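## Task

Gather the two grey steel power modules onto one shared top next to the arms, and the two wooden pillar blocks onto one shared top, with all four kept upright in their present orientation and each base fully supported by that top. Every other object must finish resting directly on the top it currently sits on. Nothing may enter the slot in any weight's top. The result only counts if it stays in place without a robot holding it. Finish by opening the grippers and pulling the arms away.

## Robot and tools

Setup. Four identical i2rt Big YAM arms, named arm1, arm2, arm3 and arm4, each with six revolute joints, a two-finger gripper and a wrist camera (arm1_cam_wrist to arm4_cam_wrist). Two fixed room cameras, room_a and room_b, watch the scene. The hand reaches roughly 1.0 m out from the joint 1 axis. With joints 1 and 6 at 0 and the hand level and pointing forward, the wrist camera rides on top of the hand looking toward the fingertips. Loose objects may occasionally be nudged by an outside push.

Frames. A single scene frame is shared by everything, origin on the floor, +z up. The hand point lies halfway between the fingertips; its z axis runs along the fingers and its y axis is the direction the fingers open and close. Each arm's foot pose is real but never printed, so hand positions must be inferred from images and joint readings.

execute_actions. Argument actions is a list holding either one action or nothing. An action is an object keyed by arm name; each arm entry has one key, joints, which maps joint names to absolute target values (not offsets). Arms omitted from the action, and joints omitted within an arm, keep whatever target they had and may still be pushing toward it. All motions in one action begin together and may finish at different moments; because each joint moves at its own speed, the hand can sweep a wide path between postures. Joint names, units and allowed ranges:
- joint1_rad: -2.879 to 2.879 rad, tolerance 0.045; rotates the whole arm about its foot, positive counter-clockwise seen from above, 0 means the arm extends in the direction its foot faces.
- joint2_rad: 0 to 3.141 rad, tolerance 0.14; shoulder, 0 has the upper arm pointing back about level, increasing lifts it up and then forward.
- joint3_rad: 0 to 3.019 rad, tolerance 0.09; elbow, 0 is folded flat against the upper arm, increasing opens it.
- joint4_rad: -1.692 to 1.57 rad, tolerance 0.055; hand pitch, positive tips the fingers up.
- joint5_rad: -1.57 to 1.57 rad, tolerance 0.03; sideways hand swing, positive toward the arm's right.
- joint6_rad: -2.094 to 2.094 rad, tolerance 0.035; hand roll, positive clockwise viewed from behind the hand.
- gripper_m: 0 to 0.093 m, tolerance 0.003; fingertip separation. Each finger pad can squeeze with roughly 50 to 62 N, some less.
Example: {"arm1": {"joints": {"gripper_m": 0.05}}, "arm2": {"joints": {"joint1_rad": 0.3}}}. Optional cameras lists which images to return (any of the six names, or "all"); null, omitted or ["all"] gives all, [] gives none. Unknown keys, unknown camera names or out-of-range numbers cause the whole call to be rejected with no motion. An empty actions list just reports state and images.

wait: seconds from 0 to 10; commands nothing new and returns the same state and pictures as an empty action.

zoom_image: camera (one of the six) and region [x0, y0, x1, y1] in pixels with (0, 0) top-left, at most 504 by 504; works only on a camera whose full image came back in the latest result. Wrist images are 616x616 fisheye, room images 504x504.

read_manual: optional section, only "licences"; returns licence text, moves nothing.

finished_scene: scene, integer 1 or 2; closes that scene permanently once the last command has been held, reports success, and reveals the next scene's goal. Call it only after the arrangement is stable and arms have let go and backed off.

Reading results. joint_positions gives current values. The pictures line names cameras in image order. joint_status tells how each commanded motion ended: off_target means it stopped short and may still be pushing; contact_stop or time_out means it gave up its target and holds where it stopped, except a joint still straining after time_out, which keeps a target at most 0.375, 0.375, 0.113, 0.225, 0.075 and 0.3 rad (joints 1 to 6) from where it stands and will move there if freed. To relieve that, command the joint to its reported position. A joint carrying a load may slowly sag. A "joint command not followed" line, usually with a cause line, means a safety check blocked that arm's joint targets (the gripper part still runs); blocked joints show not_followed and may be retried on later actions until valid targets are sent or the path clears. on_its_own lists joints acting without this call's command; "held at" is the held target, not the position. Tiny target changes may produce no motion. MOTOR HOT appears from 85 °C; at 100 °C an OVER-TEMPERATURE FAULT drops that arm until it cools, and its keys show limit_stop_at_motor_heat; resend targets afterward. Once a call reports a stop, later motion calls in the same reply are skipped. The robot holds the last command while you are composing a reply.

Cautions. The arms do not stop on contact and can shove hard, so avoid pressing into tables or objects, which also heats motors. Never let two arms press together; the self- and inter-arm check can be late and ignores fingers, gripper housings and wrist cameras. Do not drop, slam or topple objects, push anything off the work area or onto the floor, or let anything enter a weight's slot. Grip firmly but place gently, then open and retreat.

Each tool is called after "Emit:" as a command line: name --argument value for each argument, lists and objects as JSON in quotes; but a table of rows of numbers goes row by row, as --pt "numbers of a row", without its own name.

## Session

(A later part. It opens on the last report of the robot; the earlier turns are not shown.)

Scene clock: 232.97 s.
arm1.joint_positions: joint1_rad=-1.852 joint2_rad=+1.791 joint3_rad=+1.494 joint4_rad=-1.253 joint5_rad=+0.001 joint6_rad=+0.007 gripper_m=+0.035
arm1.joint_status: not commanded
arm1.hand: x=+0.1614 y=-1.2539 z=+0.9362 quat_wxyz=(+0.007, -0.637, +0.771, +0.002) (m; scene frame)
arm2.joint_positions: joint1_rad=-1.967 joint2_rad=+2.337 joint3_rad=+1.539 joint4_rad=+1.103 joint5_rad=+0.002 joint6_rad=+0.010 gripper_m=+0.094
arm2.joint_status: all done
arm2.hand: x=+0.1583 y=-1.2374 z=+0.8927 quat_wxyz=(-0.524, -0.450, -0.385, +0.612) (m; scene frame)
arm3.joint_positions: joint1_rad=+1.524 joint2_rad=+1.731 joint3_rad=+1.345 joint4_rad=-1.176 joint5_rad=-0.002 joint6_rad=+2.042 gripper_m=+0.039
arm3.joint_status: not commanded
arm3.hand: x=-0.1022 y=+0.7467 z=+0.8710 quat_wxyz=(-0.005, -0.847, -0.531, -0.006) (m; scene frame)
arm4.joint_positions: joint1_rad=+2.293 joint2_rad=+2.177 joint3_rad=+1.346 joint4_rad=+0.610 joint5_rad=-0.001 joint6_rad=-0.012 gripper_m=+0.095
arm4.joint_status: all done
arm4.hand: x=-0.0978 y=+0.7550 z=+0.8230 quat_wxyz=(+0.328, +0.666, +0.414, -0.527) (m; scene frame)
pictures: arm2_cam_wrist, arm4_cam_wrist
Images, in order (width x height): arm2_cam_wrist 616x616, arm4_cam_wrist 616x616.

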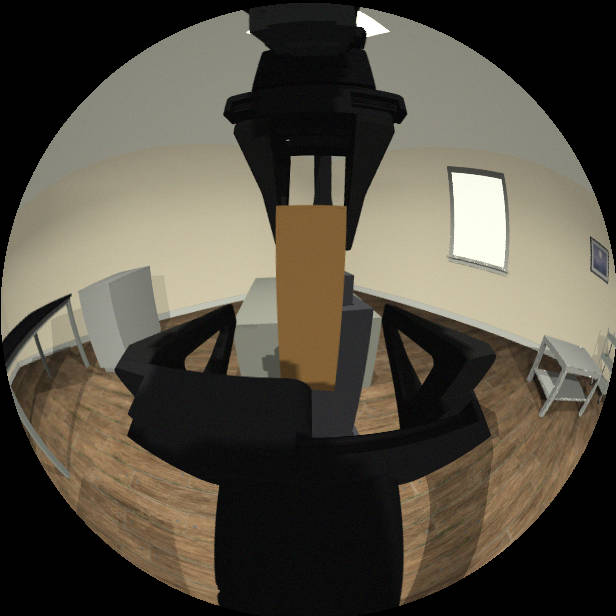

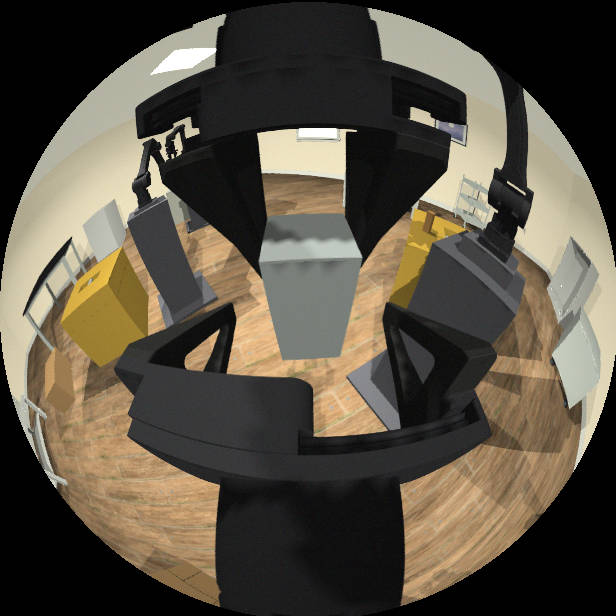

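Emit:
execute_actions --actions '[{"arm2":{"joints":{"gripper_m":0.015}},"arm4":{"joints":{"gripper_m":0.02}}}]' --cameras '["arm3_cam_wrist","arm4_cam_wrist"]'

Scene clock: 245.47 s.
arm1.joint_positions: joint1_rad=-1.852 joint2_rad=+1.791 joint3_rad=+1.494 joint4_rad=-1.253 joint5_rad=+0.002 joint6_rad=+0.002 gripper_m=+0.035
arm1.joint_status: not commanded
arm1.hand: x=+0.1613 y=-1.2539 z=+0.9362 quat_wxyz=(+0.007, -0.639, +0.769, +0.001) (m; scene frame)
arm2.joint_positions: joint1_rad=-1.968 joint2_rad=+2.337 joint3_rad=+1.539 joint4_rad=+1.103 joint5_rad=+0.004 joint6_rad=+0.010 gripper_m=+0.035
arm2.joint_status: gripper_m off_target (ended at +0.035, target +0.015)
arm2.hand: x=+0.1574 y=-1.2373 z=+0.8927 quat_wxyz=(-0.523, -0.451, -0.385, +0.613) (m; scene frame)
arm3.joint_positions: joint1_rad=+1.524 joint2_rad=+1.731 joint3_rad=+1.345 joint4_rad=-1.176 joint5_rad=-0.001 joint6_rad=+2.048 gripper_m=+0.039
arm3.joint_status: not commanded
arm3.hand: x=-0.1022 y=+0.7466 z=+0.8710 quat_wxyz=(-0.005, -0.849, -0.529, -0.005) (m; scene frame)
arm4.joint_positions: joint1_rad=+2.293 joint2_rad=+2.177 joint3_rad=+1.346 joint4_rad=+0.610 joint5_rad=-0.001 joint6_rad=-0.012 gripper_m=+0.040
arm4.joint_status: gripper_m off_target (ended at +0.040, target +0.020)
arm4.hand: x=-0.0979 y=+0.7550 z=+0.8232 quat_wxyz=(+0.328, +0.666, +0.413, -0.528) (m; scene frame)
pictures: arm3_cam_wrist, arm4_cam_wrist
Images, in order (width x height): arm3_cam_wrist 616x616, arm4_cam_wrist 616x616.

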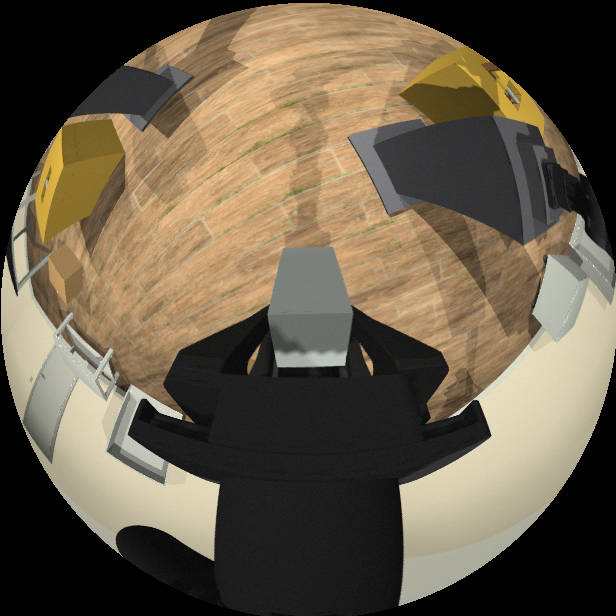

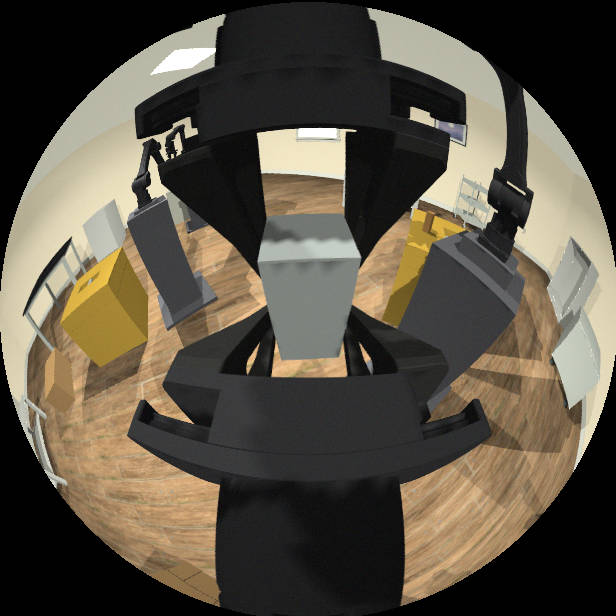

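Emit:
execute_actions --actions '[{"arm1":{"joints":{"gripper_m":0.093}},"arm3":{"joints":{"gripper_m":0.093}}}]' --cameras '[]'

Emit:
execute_actions --actions '[{"arm1":{"joints":{"joint2_rad":1.5}},"arm3":{"joints":{"joint2_rad":1.5}}}]' --cameras '["arm2_cam_wrist","arm4_cam_wrist"]'

Scene clock: 255.70 s.
arm1.joint_positions: joint1_rad=-1.852 joint2_rad=+1.791 joint3_rad=+1.494 joint4_rad=-1.253 joint5_rad=+0.002 joint6_rad=+0.001 gripper_m=+0.093
arm1.joint_status: all done
arm1.hand: x=+0.1613 y=-1.2539 z=+0.9362 quat_wxyz=(+0.007, -0.639, +0.769, +0.001) (m; scene frame)
arm2.joint_positions: joint1_rad=-1.968 joint2_rad=+2.337 joint3_rad=+1.539 joint4_rad=+1.103 joint5_rad=+0.003 joint6_rad=+0.010 gripper_m=+0.035
arm2.joint_status: not commanded
arm2.hand: x=+0.1576 y=-1.2373 z=+0.8927 quat_wxyz=(-0.523, -0.450, -0.385, +0.612) (m; scene frame)
arm3.joint_positions: joint1_rad=+1.524 joint2_rad=+1.731 joint3_rad=+1.345 joint4_rad=-1.176 joint5_rad=-0.001 joint6_rad=+2.049 gripper_m=+0.093
arm3.joint_status: all done
arm3.hand: x=-0.1022 y=+0.7466 z=+0.8712 quat_wxyz=(-0.005, -0.849, -0.528, -0.006) (m; scene frame)
arm4.joint_positions: joint1_rad=+2.293 joint2_rad=+2.177 joint3_rad=+1.346 joint4_rad=+0.601 joint5_rad=-0.001 joint6_rad=-0.012 gripper_m=+0.040
arm4.joint_status: not commanded
arm4.hand: x=-0.0977 y=+0.7555 z=+0.8209 quat_wxyz=(+0.326, +0.668, +0.415, -0.525) (m; scene frame)
pictures: none
No camera images: the call's "cameras" was empty. Leave "cameras" out to get every camera's image.

Scene clock: 257.00 s.
arm1.joint_positions: joint1_rad=-1.852 joint2_rad=+1.475 joint3_rad=+1.494 joint4_rad=-1.254 joint5_rad=+0.002 joint6_rad=+0.001 gripper_m=+0.093
arm1.joint_status: all done
arm1.hand: x=+0.1562 y=-1.2770 z=+1.0976 quat_wxyz=(+0.128, -0.631, +0.758, +0.102) (m; scene frame)
arm2.joint_positions: joint1_rad=-1.968 joint2_rad=+2.337 joint3_rad=+1.539 joint4_rad=+1.103 joint5_rad=+0.003 joint6_rad=+0.010 gripper_m=+0.035
arm2.joint_status: not commanded
arm2.hand: x=+0.1576 y=-1.2373 z=+0.8927 quat_wxyz=(-0.523, -0.450, -0.385, +0.612) (m; scene frame)
arm3.joint_positions: joint1_rad=+1.524 joint2_rad=+1.498 joint3_rad=+1.341 joint4_rad=-1.176 joint5_rad=-0.001 joint6_rad=+2.049 gripper_m=+0.093
arm3.joint_status: all done
arm3.hand: x=-0.1108 y=+0.7468 z=+0.9819 quat_wxyz=(-0.063, -0.842, -0.525, -0.104) (m; scene frame)
arm4.joint_positions: joint1_rad=+2.293 joint2_rad=+2.177 joint3_rad=+1.346 joint4_rad=+0.601 joint5_rad=-0.001 joint6_rad=-0.012 gripper_m=+0.040
arm4.joint_status: not commanded
arm4.hand: x=-0.0977 y=+0.7555 z=+0.8209 quat_wxyz=(+0.326, +0.668, +0.415, -0.525) (m; scene frame)
pictures: arm2_cam_wrist, arm4_cam_wrist
Images, in order (width x height): arm2_cam_wrist 616x616, arm4_cam_wrist 616x616.

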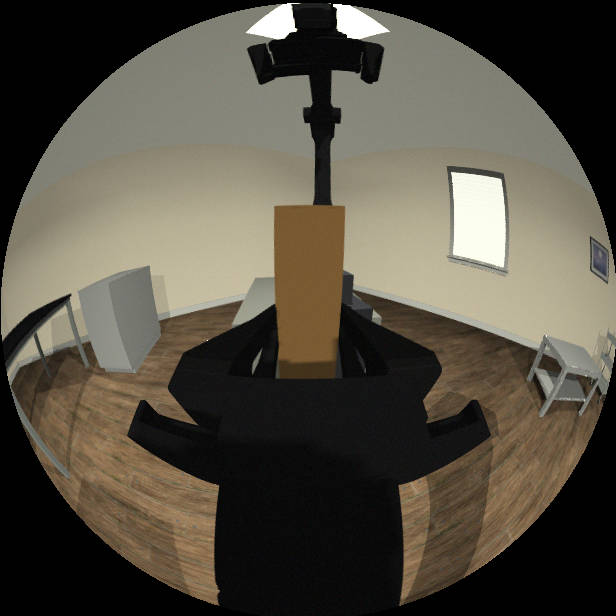

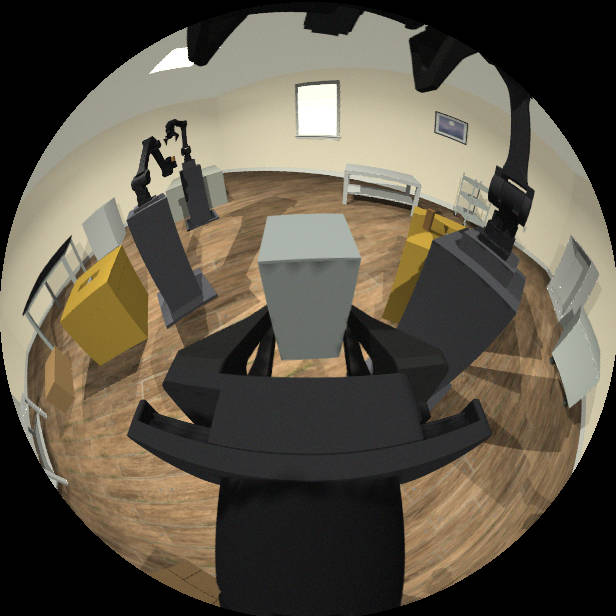

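Emit:
execute_actions --actions '[{"arm1":{"joints":{"joint2_rad":1.0,"joint3_rad":1.1}},"arm2":{"joints":{"joint1_rad":1.995,"joint2_rad":2.53,"joint3_rad":1.74,"joint4_rad":1.13}},"arm3":{"joints":{"joint1_rad":0.58,"joint2_rad":1.91,"joint3_rad":1.85,"joint4_rad":-1.5,"joint6_rad":0}},"arm4":{"joints":{"joint1_rad":-1.35,"joint2_rad":1.68,"joint3_rad":0.77,"joint4_rad":0.72}}}]' --cameras '["arm3_cam_wrist","arm4_cam_wrist","room_a"]'

Scene clock: 281.17 s.
arm1.joint_positions: joint1_rad=-1.852 joint2_rad=+0.980 joint3_rad=+1.099 joint4_rad=-1.257 joint5_rad=+0.002 joint6_rad=+0.001 gripper_m=+0.093
arm1.joint_status: all done
arm1.hand: x=+0.1259 y=-1.4405 z=+1.1150 quat_wxyz=(+0.165, -0.625, +0.751, +0.133) (m; scene frame)
arm2.joint_positions: joint1_rad=+1.998 joint2_rad=+2.537 joint3_rad=+1.733 joint4_rad=+1.115 joint5_rad=-0.001 joint6_rad=+0.009 gripper_m=+0.035
arm2.joint_status: all done
arm2.hand: x=-0.2514 y=+0.2720 z=+0.8371 quat_wxyz=(-0.349, +0.525, -0.259, -0.732) (m; scene frame)
arm3.joint_positions: joint1_rad=+0.572 joint2_rad=+1.920 joint3_rad=+1.797 joint4_rad=-1.484 joint5_rad=+0.001 joint6_rad=+0.009 gripper_m=+0.093
arm3.joint_status: all done
arm3.hand: x=-0.2591 y=+0.2664 z=+0.9388 quat_wxyz=(+0.013, -0.453, -0.891, -0.007) (m; scene frame)
arm4.joint_positions: joint1_rad=-1.356 joint2_rad=+1.697 joint3_rad=+0.759 joint4_rad=+0.699 joint5_rad=+0.002 joint6_rad=-0.012 gripper_m=+0.040
arm4.joint_status: all done
arm4.hand: x=+0.7506 y=+1.8024 z=+0.9025 quat_wxyz=(-0.597, +0.238, -0.746, -0.178) (m; scene frame)
pictures: arm3_cam_wrist, arm4_cam_wrist, room_a
Images, in order (width x height): arm3_cam_wrist 616x616, arm4_cam_wrist 616x616, room_a 504x504.

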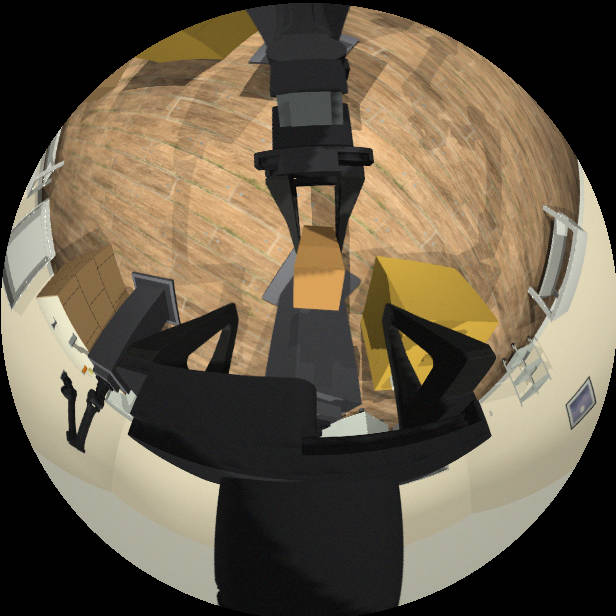

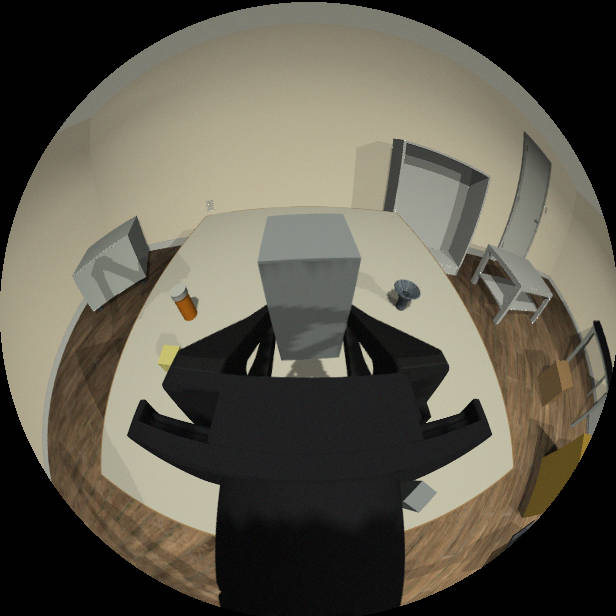

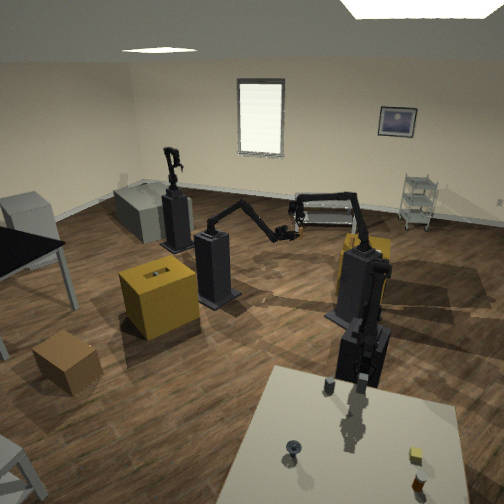

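Emit:
execute_actions --actions '[]'

Scene clock: 306.97 s.
arm1.joint_positions: joint1_rad=-1.852 joint2_rad=+0.980 joint3_rad=+1.099 joint4_rad=-1.257 joint5_rad=+0.002 joint6_rad=+0.001 gripper_m=+0.093
arm1.joint_status: all done
arm1.hand: x=+0.1259 y=-1.4405 z=+1.1150 quat_wxyz=(+0.165, -0.625, +0.751, +0.133) (m; scene frame)
arm2.joint_positions: joint1_rad=+1.998 joint2_rad=+2.537 joint3_rad=+1.733 joint4_rad=+1.115 joint5_rad=-0.001 joint6_rad=+0.009 gripper_m=+0.035
arm2.joint_status: all done
arm2.hand: x=-0.2514 y=+0.2720 z=+0.8371 quat_wxyz=(-0.349, +0.525, -0.259, -0.732) (m; scene frame)
arm3.joint_positions: joint1_rad=+0.572 joint2_rad=+1.920 joint3_rad=+1.797 joint4_rad=-1.484 joint5_rad=+0.001 joint6_rad=+0.009 gripper_m=+0.093
arm3.joint_status: all done
arm3.hand: x=-0.2591 y=+0.2664 z=+0.9388 quat_wxyz=(+0.013, -0.453, -0.891, -0.007) (m; scene frame)
arm4.joint_positions: joint1_rad=-1.356 joint2_rad=+1.697 joint3_rad=+0.759 joint4_rad=+0.699 joint5_rad=+0.002 joint6_rad=-0.012 gripper_m=+0.040
arm4.joint_status: all done
arm4.hand: x=+0.7506 y=+1.8024 z=+0.9025 quat_wxyz=(-0.597, +0.238, -0.746, -0.178) (m; scene frame)
pictures: arm1_cam_wrist, arm2_cam_wrist, arm3_cam_wrist, arm4_cam_wrist, room_a, room_b
Images, in order (width x height): arm1_cam_wrist 616x616, arm2_cam_wrist 616x616, arm3_cam_wrist 616x616, arm4_cam_wrist 616x616, room_a 504x504, room_b 504x504.

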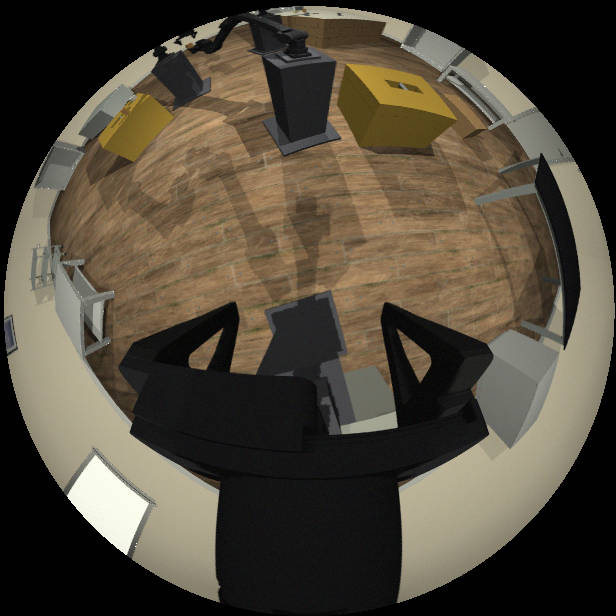

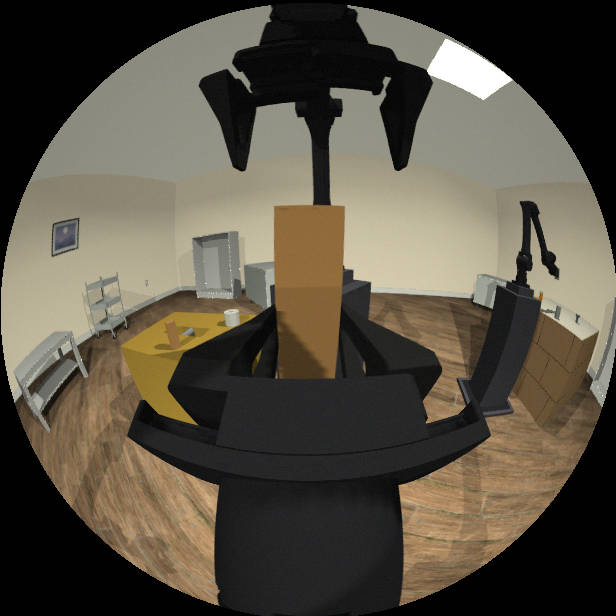

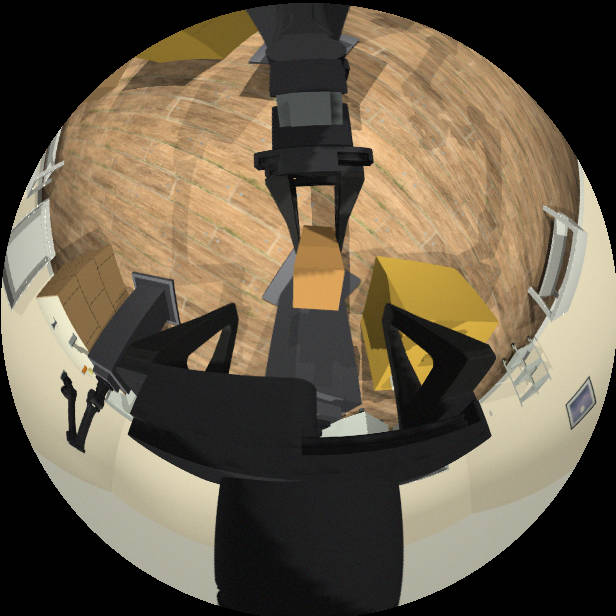

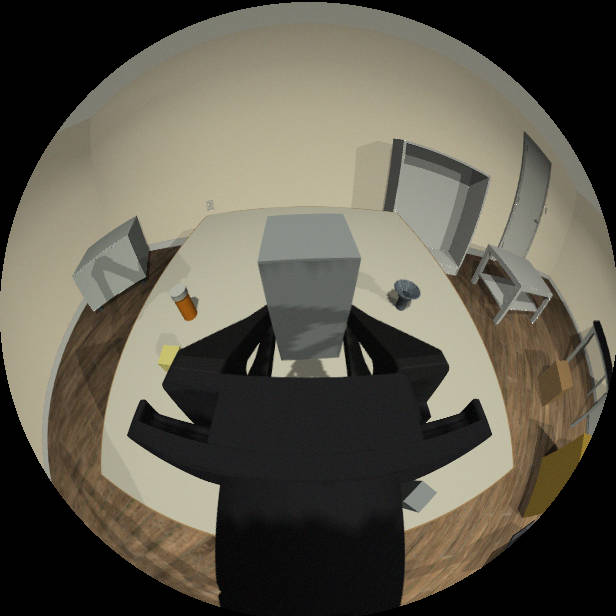

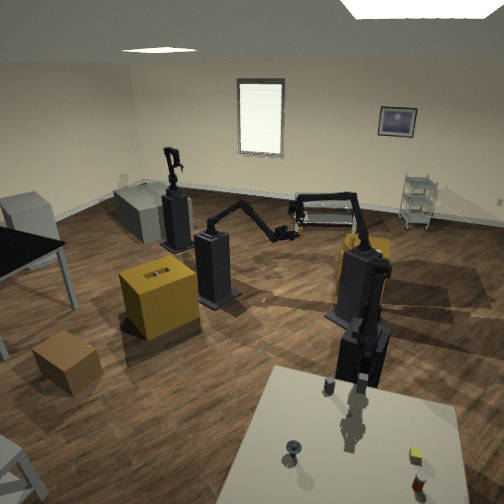

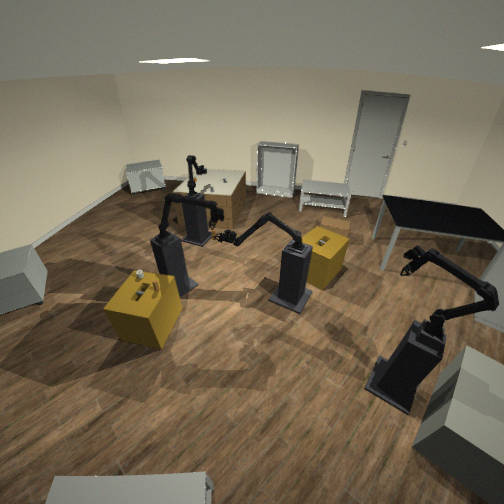

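Emit:
execute_actions --actions '[{"arm3":{"joints":{"joint1_rad":0.555,"joint2_rad":1.937,"joint3_rad":1.675,"joint4_rad":-1.30}},"arm4":{"joints":{"joint2_rad":2.235,"joint3_rad":0.9,"joint4_rad":1.136}}}]' --cameras '["arm2_cam_wrist","arm3_cam_wrist","arm4_cam_wrist","room_a"]'

Scene clock: 319.13 s.
arm1.joint_positions: joint1_rad=-1.852 joint2_rad=+0.980 joint3_rad=+1.099 joint4_rad=-1.257 joint5_rad=+0.002 joint6_rad=+0.001 gripper_m=+0.093
arm1.joint_status: not commanded
arm1.hand: x=+0.1259 y=-1.4405 z=+1.1150 quat_wxyz=(+0.165, -0.625, +0.751, +0.133) (m; scene frame)
arm2.joint_positions: joint1_rad=+1.998 joint2_rad=+2.537 joint3_rad=+1.733 joint4_rad=+1.115 joint5_rad=-0.001 joint6_rad=+0.009 gripper_m=+0.035
arm2.joint_status: not commanded
arm2.hand: x=-0.2514 y=+0.2720 z=+0.8371 quat_wxyz=(-0.349, +0.525, -0.259, -0.732) (m; scene frame)
arm3.joint_positions: joint1_rad=+0.572 joint2_rad=+1.941 joint3_rad=+1.674 joint4_rad=-1.317 joint5_rad=+0.001 joint6_rad=+0.009 gripper_m=+0.093
arm3.joint_status: all done
arm3.hand: x=-0.2578 y=+0.2648 z=+0.8806 quat_wxyz=(+0.003, -0.453, -0.892, -0.002) (m; scene frame)
arm4.joint_positions: joint1_rad=-1.356 joint2_rad=+2.274 joint3_rad=+0.881 joint4_rad=+1.102 joint5_rad=+0.002 joint6_rad=-0.012 gripper_m=+0.040
arm4.joint_status: all done
arm4.hand: x=+0.7700 y=+1.8142 z=+0.7008 quat_wxyz=(-0.577, +0.242, -0.761, -0.172) (m; scene frame)
pictures: arm2_cam_wrist, arm3_cam_wrist, arm4_cam_wrist, room_a
Images, in order (width x height): arm2_cam_wrist 616x616, arm3_cam_wrist 616x616, arm4_cam_wrist 616x616, room_a 504x504.

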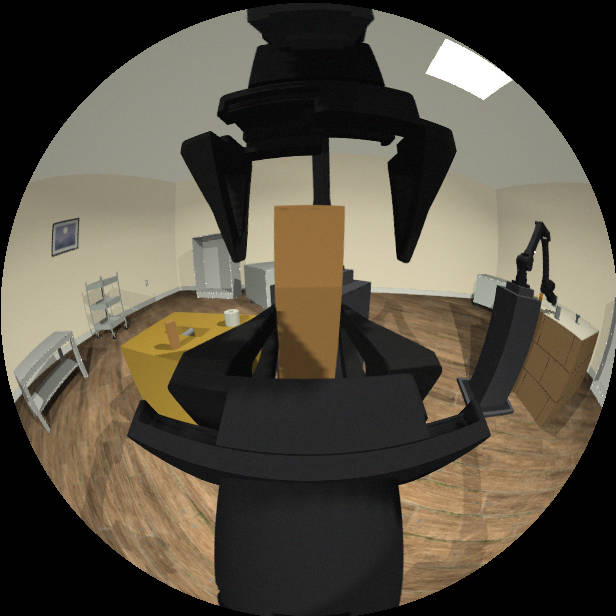

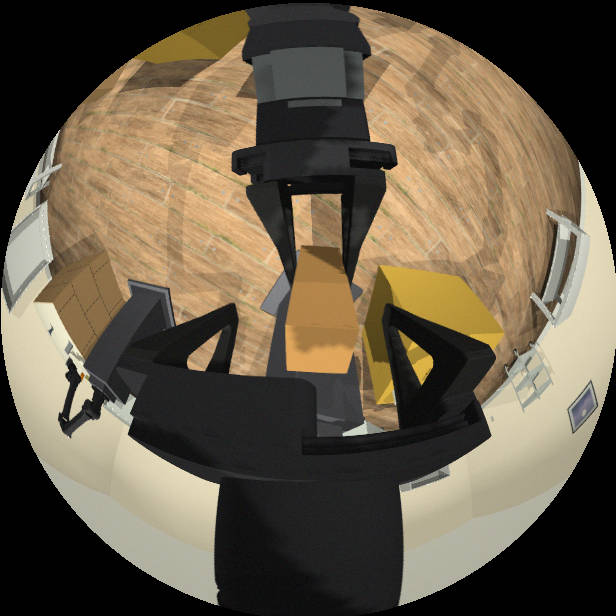

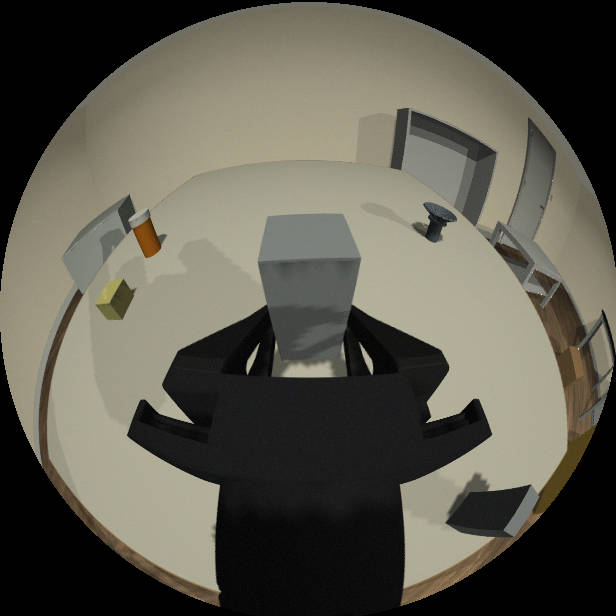

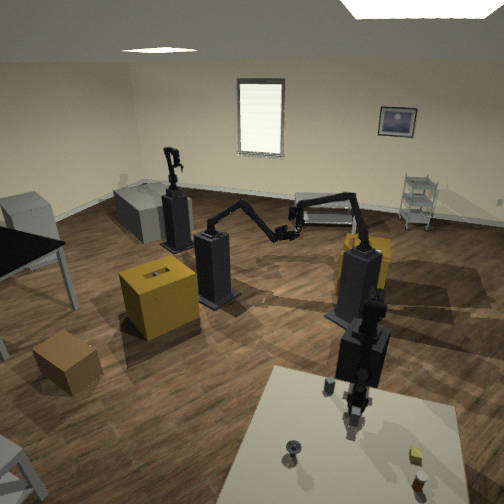

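Emit:
execute_actions --actions '[{"arm3":{"joints":{"joint1_rad":0.54,"joint2_rad":1.895,"joint3_rad":1.635,"joint4_rad":-1.275}},"arm4":{"joints":{"joint2_rad":2.335,"joint3_rad":0.95,"joint4_rad":1.245}}}]' --cameras '["arm2_cam_wrist","arm3_cam_wrist","arm4_cam_wrist","room_a"]'

Scene clock: 338.77 s.
arm1.joint_positions: joint1_rad=-1.852 joint2_rad=+0.980 joint3_rad=+1.099 joint4_rad=-1.257 joint5_rad=+0.002 joint6_rad=+0.001 gripper_m=+0.093
arm1.joint_status: not commanded
arm1.hand: x=+0.1259 y=-1.4405 z=+1.1150 quat_wxyz=(+0.165, -0.625, +0.751, +0.133) (m; scene frame)
arm2.joint_positions: joint1_rad=+1.998 joint2_rad=+2.537 joint3_rad=+1.733 joint4_rad=+1.115 joint5_rad=-0.001 joint6_rad=+0.009 gripper_m=+0.035
arm2.joint_status: not commanded
arm2.hand: x=-0.2514 y=+0.2720 z=+0.8371 quat_wxyz=(-0.349, +0.525, -0.259, -0.732) (m; scene frame)
arm3.joint_positions: joint1_rad=+0.551 joint2_rad=+1.905 joint3_rad=+1.640 joint4_rad=-1.293 joint5_rad=+0.001 joint6_rad=+0.009 gripper_m=+0.093
arm3.joint_status: all done
arm3.hand: x=-0.2707 y=+0.2621 z=+0.8882 quat_wxyz=(-0.008, -0.462, -0.887, +0.004) (m; scene frame)
arm4.joint_positions: joint1_rad=-1.356 joint2_rad=+2.345 joint3_rad=+0.932 joint4_rad=+1.209 joint5_rad=+0.002 joint6_rad=-0.012 gripper_m=+0.040
arm4.joint_status: all done
arm4.hand: x=+0.7821 y=+1.8225 z=+0.6991 quat_wxyz=(-0.611, +0.234, -0.734, -0.182) (m; scene frame)
pictures: arm2_cam_wrist, arm3_cam_wrist, arm4_cam_wrist, room_a
Images, in order (width x height): arm2_cam_wrist 616x616, arm3_cam_wrist 616x616, arm4_cam_wrist 616x616, room_a 504x504.

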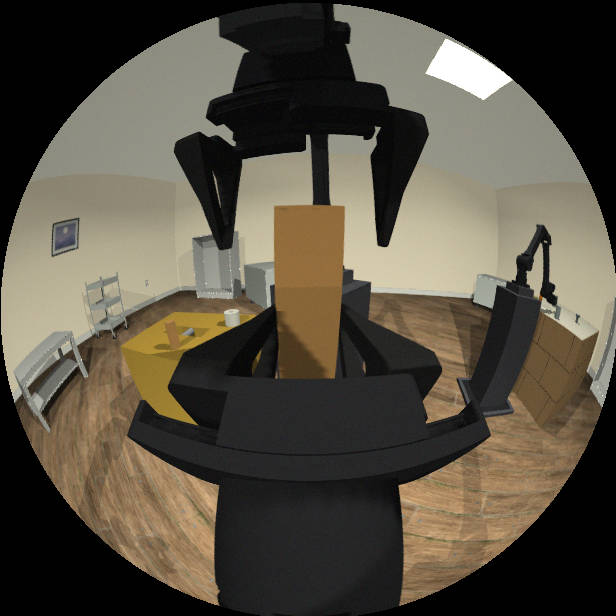

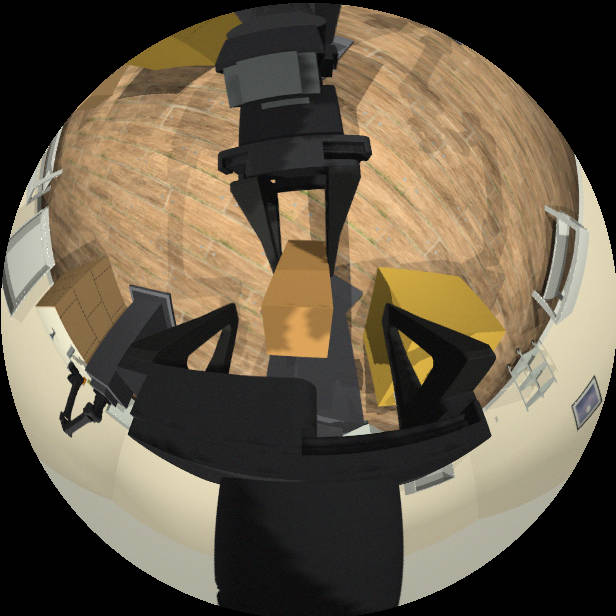

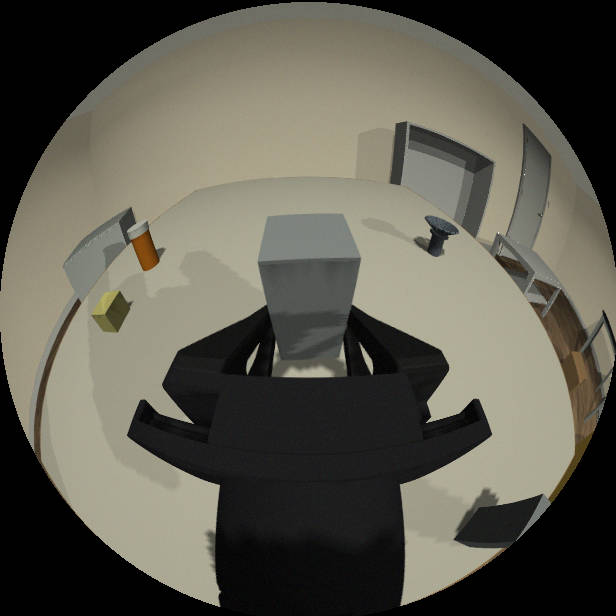

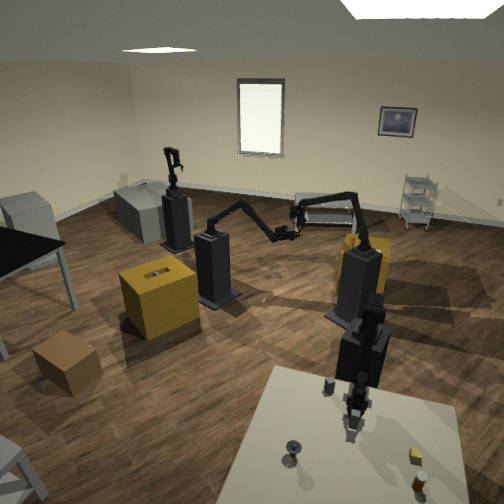

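Emit:
execute_actions --actions '[{"arm3":{"joints":{"joint1_rad":0.572,"joint2_rad":1.93}},"arm4":{"joints":{"joint2_rad":2.40,"joint4_rad":1.29}}}]' --cameras '["arm2_cam_wrist","arm3_cam_wrist","arm4_cam_wrist","room_a"]'

Scene clock: 349.47 s.
arm1.joint_positions: joint1_rad=-1.852 joint2_rad=+0.980 joint3_rad=+1.099 joint4_rad=-1.257 joint5_rad=+0.002 joint6_rad=+0.001 gripper_m=+0.093
arm1.joint_status: not commanded
arm1.hand: x=+0.1259 y=-1.4405 z=+1.1150 quat_wxyz=(+0.165, -0.625, +0.751, +0.133) (m; scene frame)
arm2.joint_positions: joint1_rad=+1.998 joint2_rad=+2.537 joint3_rad=+1.733 joint4_rad=+1.115 joint5_rad=-0.001 joint6_rad=+0.009 gripper_m=+0.035
arm2.joint_status: not commanded
arm2.hand: x=-0.2514 y=+0.2720 z=+0.8371 quat_wxyz=(-0.349, +0.525, -0.259, -0.732) (m; scene frame)
arm3.joint_positions: joint1_rad=+0.557 joint2_rad=+1.921 joint3_rad=+1.640 joint4_rad=-1.293 joint5_rad=+0.001 joint6_rad=+0.009 gripper_m=+0.093
arm3.joint_status: all done
arm3.hand: x=-0.2683 y=+0.2641 z=+0.8791 quat_wxyz=(-0.001, -0.460, -0.888, +0.000) (m; scene frame)
arm4.joint_positions: joint1_rad=-1.356 joint2_rad=+2.415 joint3_rad=+0.932 joint4_rad=+1.256 joint5_rad=+0.002 joint6_rad=-0.012 gripper_m=+0.040
arm4.joint_status: all done
arm4.hand: x=+0.7719 y=+1.8153 z=+0.6675 quat_wxyz=(-0.602, +0.236, -0.741, -0.179) (m; scene frame)
pictures: arm2_cam_wrist, arm3_cam_wrist, arm4_cam_wrist, room_a
Images, in order (width x height): arm2_cam_wrist 616x616, arm3_cam_wrist 616x616, arm4_cam_wrist 616x616, room_a 504x504.

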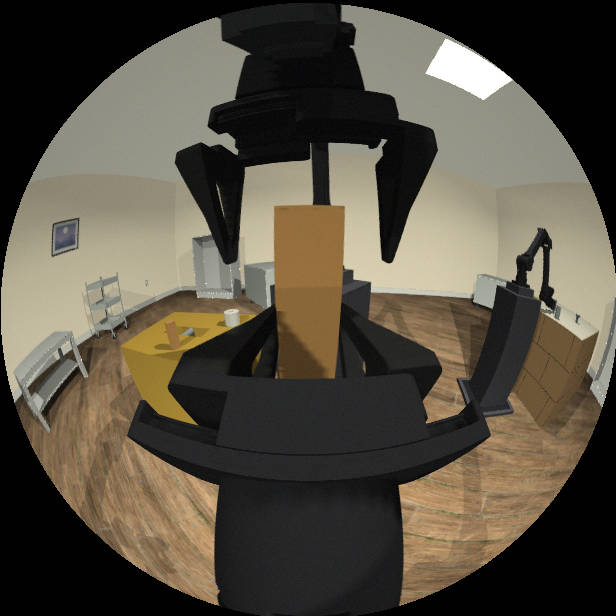

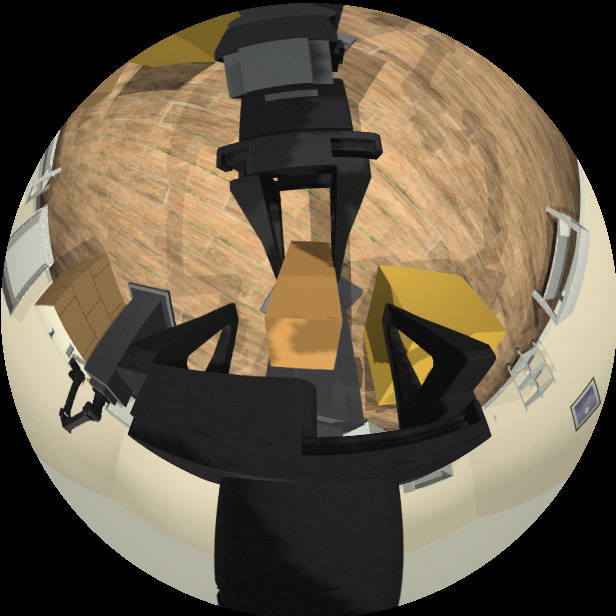

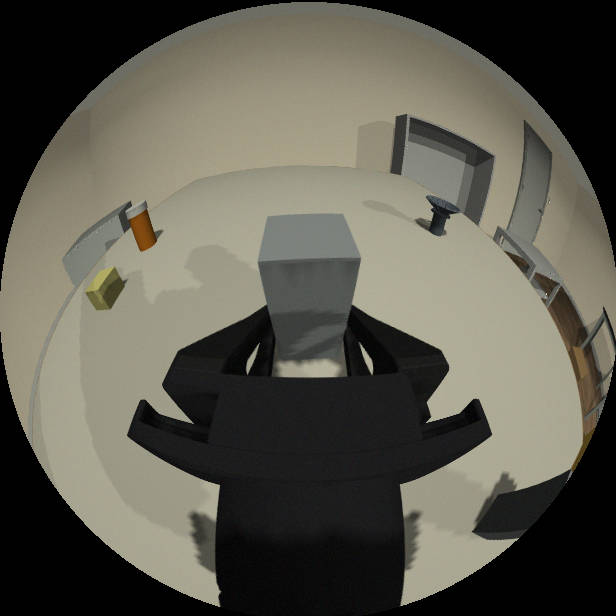

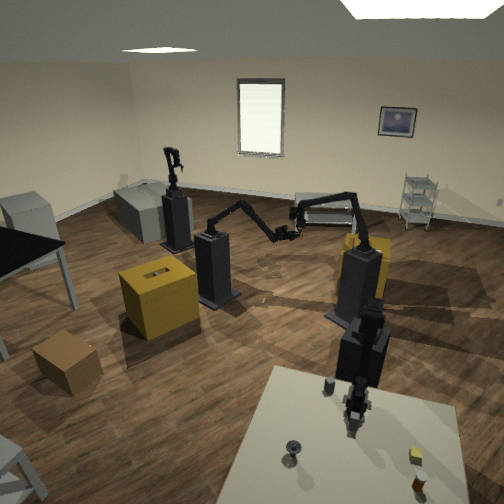

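Emit:
execute_actions --actions '[{"arm3":{"joints":{"gripper_m":0.015}},"arm4":{"joints":{"joint2_rad":2.435,"joint4_rad":1.32}}}]' --cameras '["arm2_cam_wrist","arm3_cam_wrist","arm4_cam_wrist","room_a"]'

Scene clock: 357.93 s.
arm1.joint_positions: joint1_rad=-1.852 joint2_rad=+0.980 joint3_rad=+1.099 joint4_rad=-1.257 joint5_rad=+0.002 joint6_rad=+0.001 gripper_m=+0.093
arm1.joint_status: not commanded
arm1.hand: x=+0.1259 y=-1.4405 z=+1.1150 quat_wxyz=(+0.165, -0.625, +0.751, +0.133) (m; scene frame)
arm2.joint_positions: joint1_rad=+1.998 joint2_rad=+2.537 joint3_rad=+1.733 joint4_rad=+1.116 joint5_rad=-0.008 joint6_rad=+0.005 gripper_m=+0.035
arm2.joint_status: not commanded
arm2.hand: x=-0.2527 y=+0.2709 z=+0.8374 quat_wxyz=(-0.349, +0.526, -0.255, -0.733) (m; scene frame)
arm3.joint_positions: joint1_rad=+0.558 joint2_rad=+1.921 joint3_rad=+1.640 joint4_rad=-1.292 joint5_rad=+0.002 joint6_rad=+0.014 gripper_m=+0.035
arm3.joint_status: gripper_m off_target (ended at +0.035, target +0.015)
arm3.hand: x=-0.2673 y=+0.2645 z=+0.8791 quat_wxyz=(-0.001, -0.461, -0.887, +0.001) (m; scene frame)
arm4.joint_positions: joint1_rad=-1.356 joint2_rad=+2.439 joint3_rad=+0.932 joint4_rad=+1.285 joint5_rad=+0.002 joint6_rad=-0.012 gripper_m=+0.040
arm4.joint_status: all done
arm4.hand: x=+0.7685 y=+1.8129 z=+0.6596 quat_wxyz=(-0.603, +0.236, -0.740, -0.180) (m; scene frame)
pictures: arm2_cam_wrist, arm3_cam_wrist, arm4_cam_wrist, room_a
Images, in order (width x height): arm2_cam_wrist 616x616, arm3_cam_wrist 616x616, arm4_cam_wrist 616x616, room_a 504x504.

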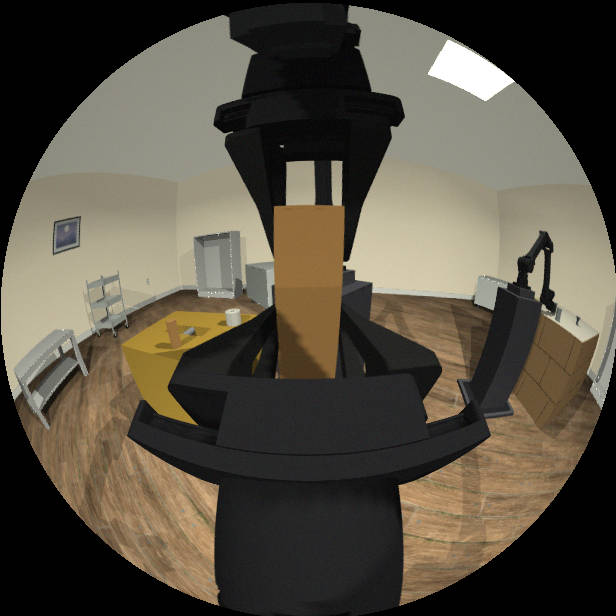

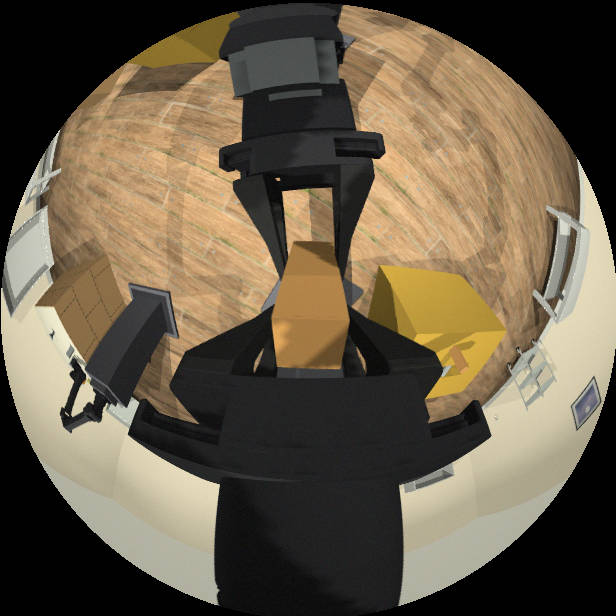

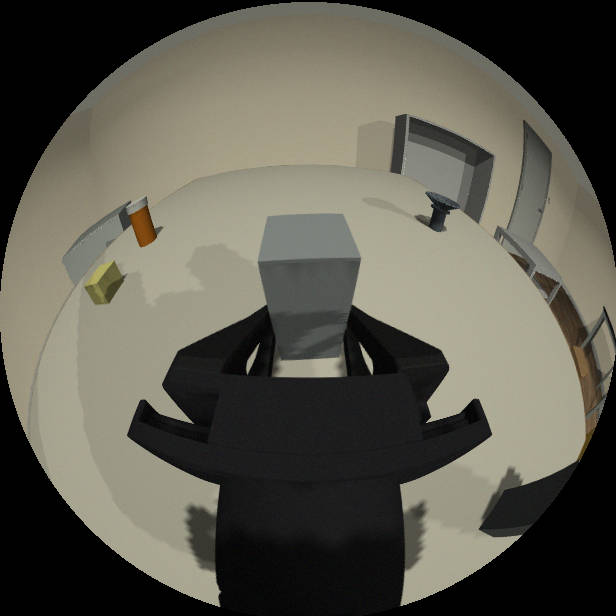

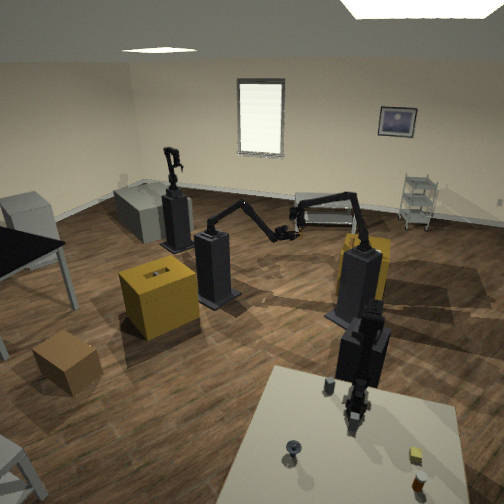

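Emit:
execute_actions --actions '[{"arm2":{"joints":{"gripper_m":0.093}},"arm4":{"joints":{"joint2_rad":2.465}}}]' --cameras '["arm4_cam_wrist"]'

Emit:
execute_actions --actions '[{"arm3":{"joints":{"joint2_rad":1.65,"joint4_rad":-1.56}}}]' --cameras '["arm3_cam_wrist","room_b"]'

Scene clock: 382.63 s.
arm1.joint_positions: joint1_rad=-1.852 joint2_rad=+0.980 joint3_rad=+1.099 joint4_rad=-1.257 joint5_rad=+0.002 joint6_rad=+0.001 gripper_m=+0.093
arm1.joint_status: not commanded
arm1.hand: x=+0.1259 y=-1.4405 z=+1.1150 quat_wxyz=(+0.165, -0.625, +0.751, +0.133) (m; scene frame)
arm2.joint_positions: joint1_rad=+1.998 joint2_rad=+2.536 joint3_rad=+1.733 joint4_rad=+1.117 joint5_rad=-0.002 joint6_rad=+0.005 gripper_m=+0.093
arm2.joint_status: all done
arm2.hand: x=-0.2519 y=+0.2715 z=+0.8386 quat_wxyz=(-0.351, +0.524, -0.257, -0.732) (m; scene frame)
arm3.joint_positions: joint1_rad=+0.558 joint2_rad=+1.923 joint3_rad=+1.640 joint4_rad=-1.292 joint5_rad=+0.002 joint6_rad=+0.009 gripper_m=+0.035
arm3.joint_status: not commanded
arm3.hand: x=-0.2673 y=+0.2645 z=+0.8778 quat_wxyz=(-0.001, -0.459, -0.889, +0.000) (m; scene frame)
arm4.joint_positions: joint1_rad=-1.356 joint2_rad=+2.449 joint3_rad=+0.934 joint4_rad=+1.298 joint5_rad=+0.002 joint6_rad=-0.012 gripper_m=+0.040
arm4.joint_status: all done
arm4.hand: x=+0.7676 y=+1.8123 z=+0.6574 quat_wxyz=(-0.605, +0.235, -0.739, -0.180) (m; scene frame)
pictures: arm4_cam_wrist
Images, in order (width x height): arm4_cam_wrist 616x616.

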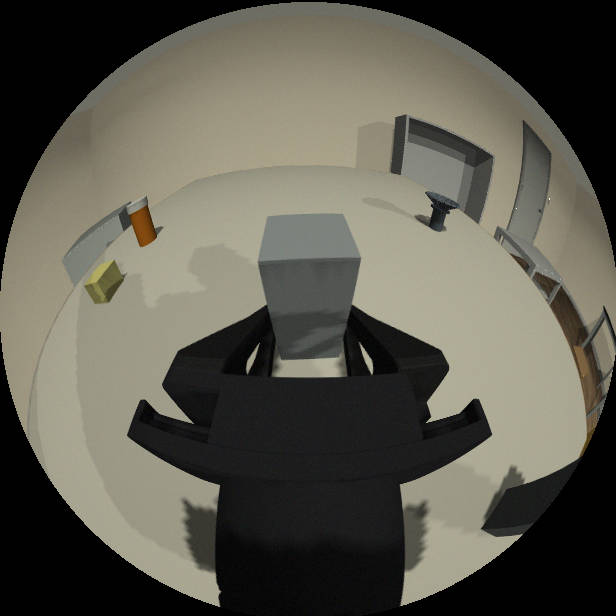

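Scene clock: 384.03 s.
arm1.joint_positions: joint1_rad=-1.852 joint2_rad=+0.980 joint3_rad=+1.099 joint4_rad=-1.257 joint5_rad=+0.002 joint6_rad=+0.001 gripper_m=+0.093
arm1.joint_status: not commanded
arm1.hand: x=+0.1259 y=-1.4405 z=+1.1150 quat_wxyz=(+0.165, -0.625, +0.751, +0.133) (m; scene frame)
arm2.joint_positions: joint1_rad=+1.998 joint2_rad=+2.536 joint3_rad=+1.733 joint4_rad=+1.117 joint5_rad=-0.002 joint6_rad=+0.005 gripper_m=+0.093
arm2.joint_status: not commanded
arm2.hand: x=-0.2519 y=+0.2715 z=+0.8386 quat_wxyz=(-0.351, +0.524, -0.257, -0.732) (m; scene frame)
arm3.joint_positions: joint1_rad=+0.558 joint2_rad=+1.659 joint3_rad=+1.621 joint4_rad=-1.546 joint5_rad=+0.002 joint6_rad=+0.008 gripper_m=+0.035
arm3.joint_status: all done
arm3.hand: x=-0.3151 y=+0.3302 z=+1.0090 quat_wxyz=(+0.003, -0.459, -0.889, -0.002) (m; scene frame)
arm4.joint_positions: joint1_rad=-1.356 joint2_rad=+2.449 joint3_rad=+0.934 joint4_rad=+1.298 joint5_rad=+0.002 joint6_rad=-0.012 gripper_m=+0.040
arm4.joint_status: not commanded
arm4.hand: x=+0.7676 y=+1.8123 z=+0.6574 quat_wxyz=(-0.605, +0.235, -0.739, -0.180) (m; scene frame)
pictures: arm3_cam_wrist, room_b
Images, in order (width x height): arm3_cam_wrist 616x616, room_b 504x504.

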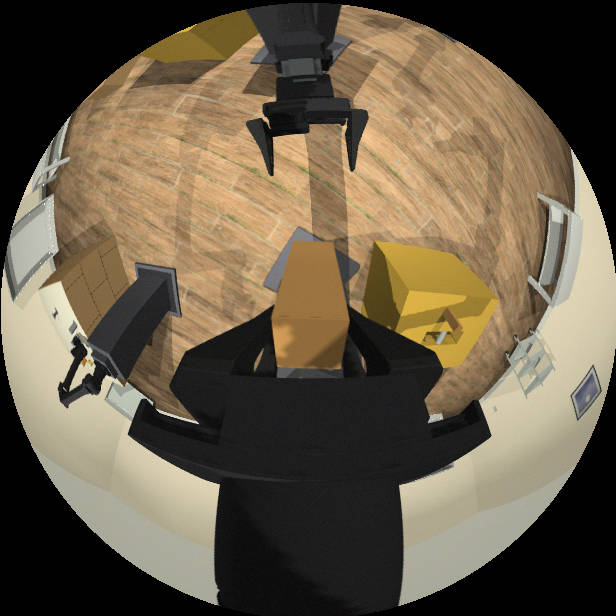

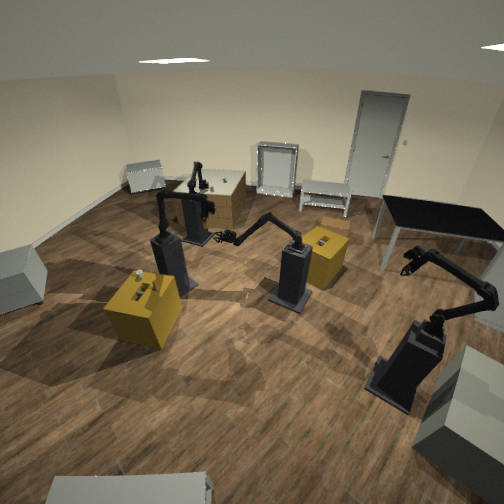

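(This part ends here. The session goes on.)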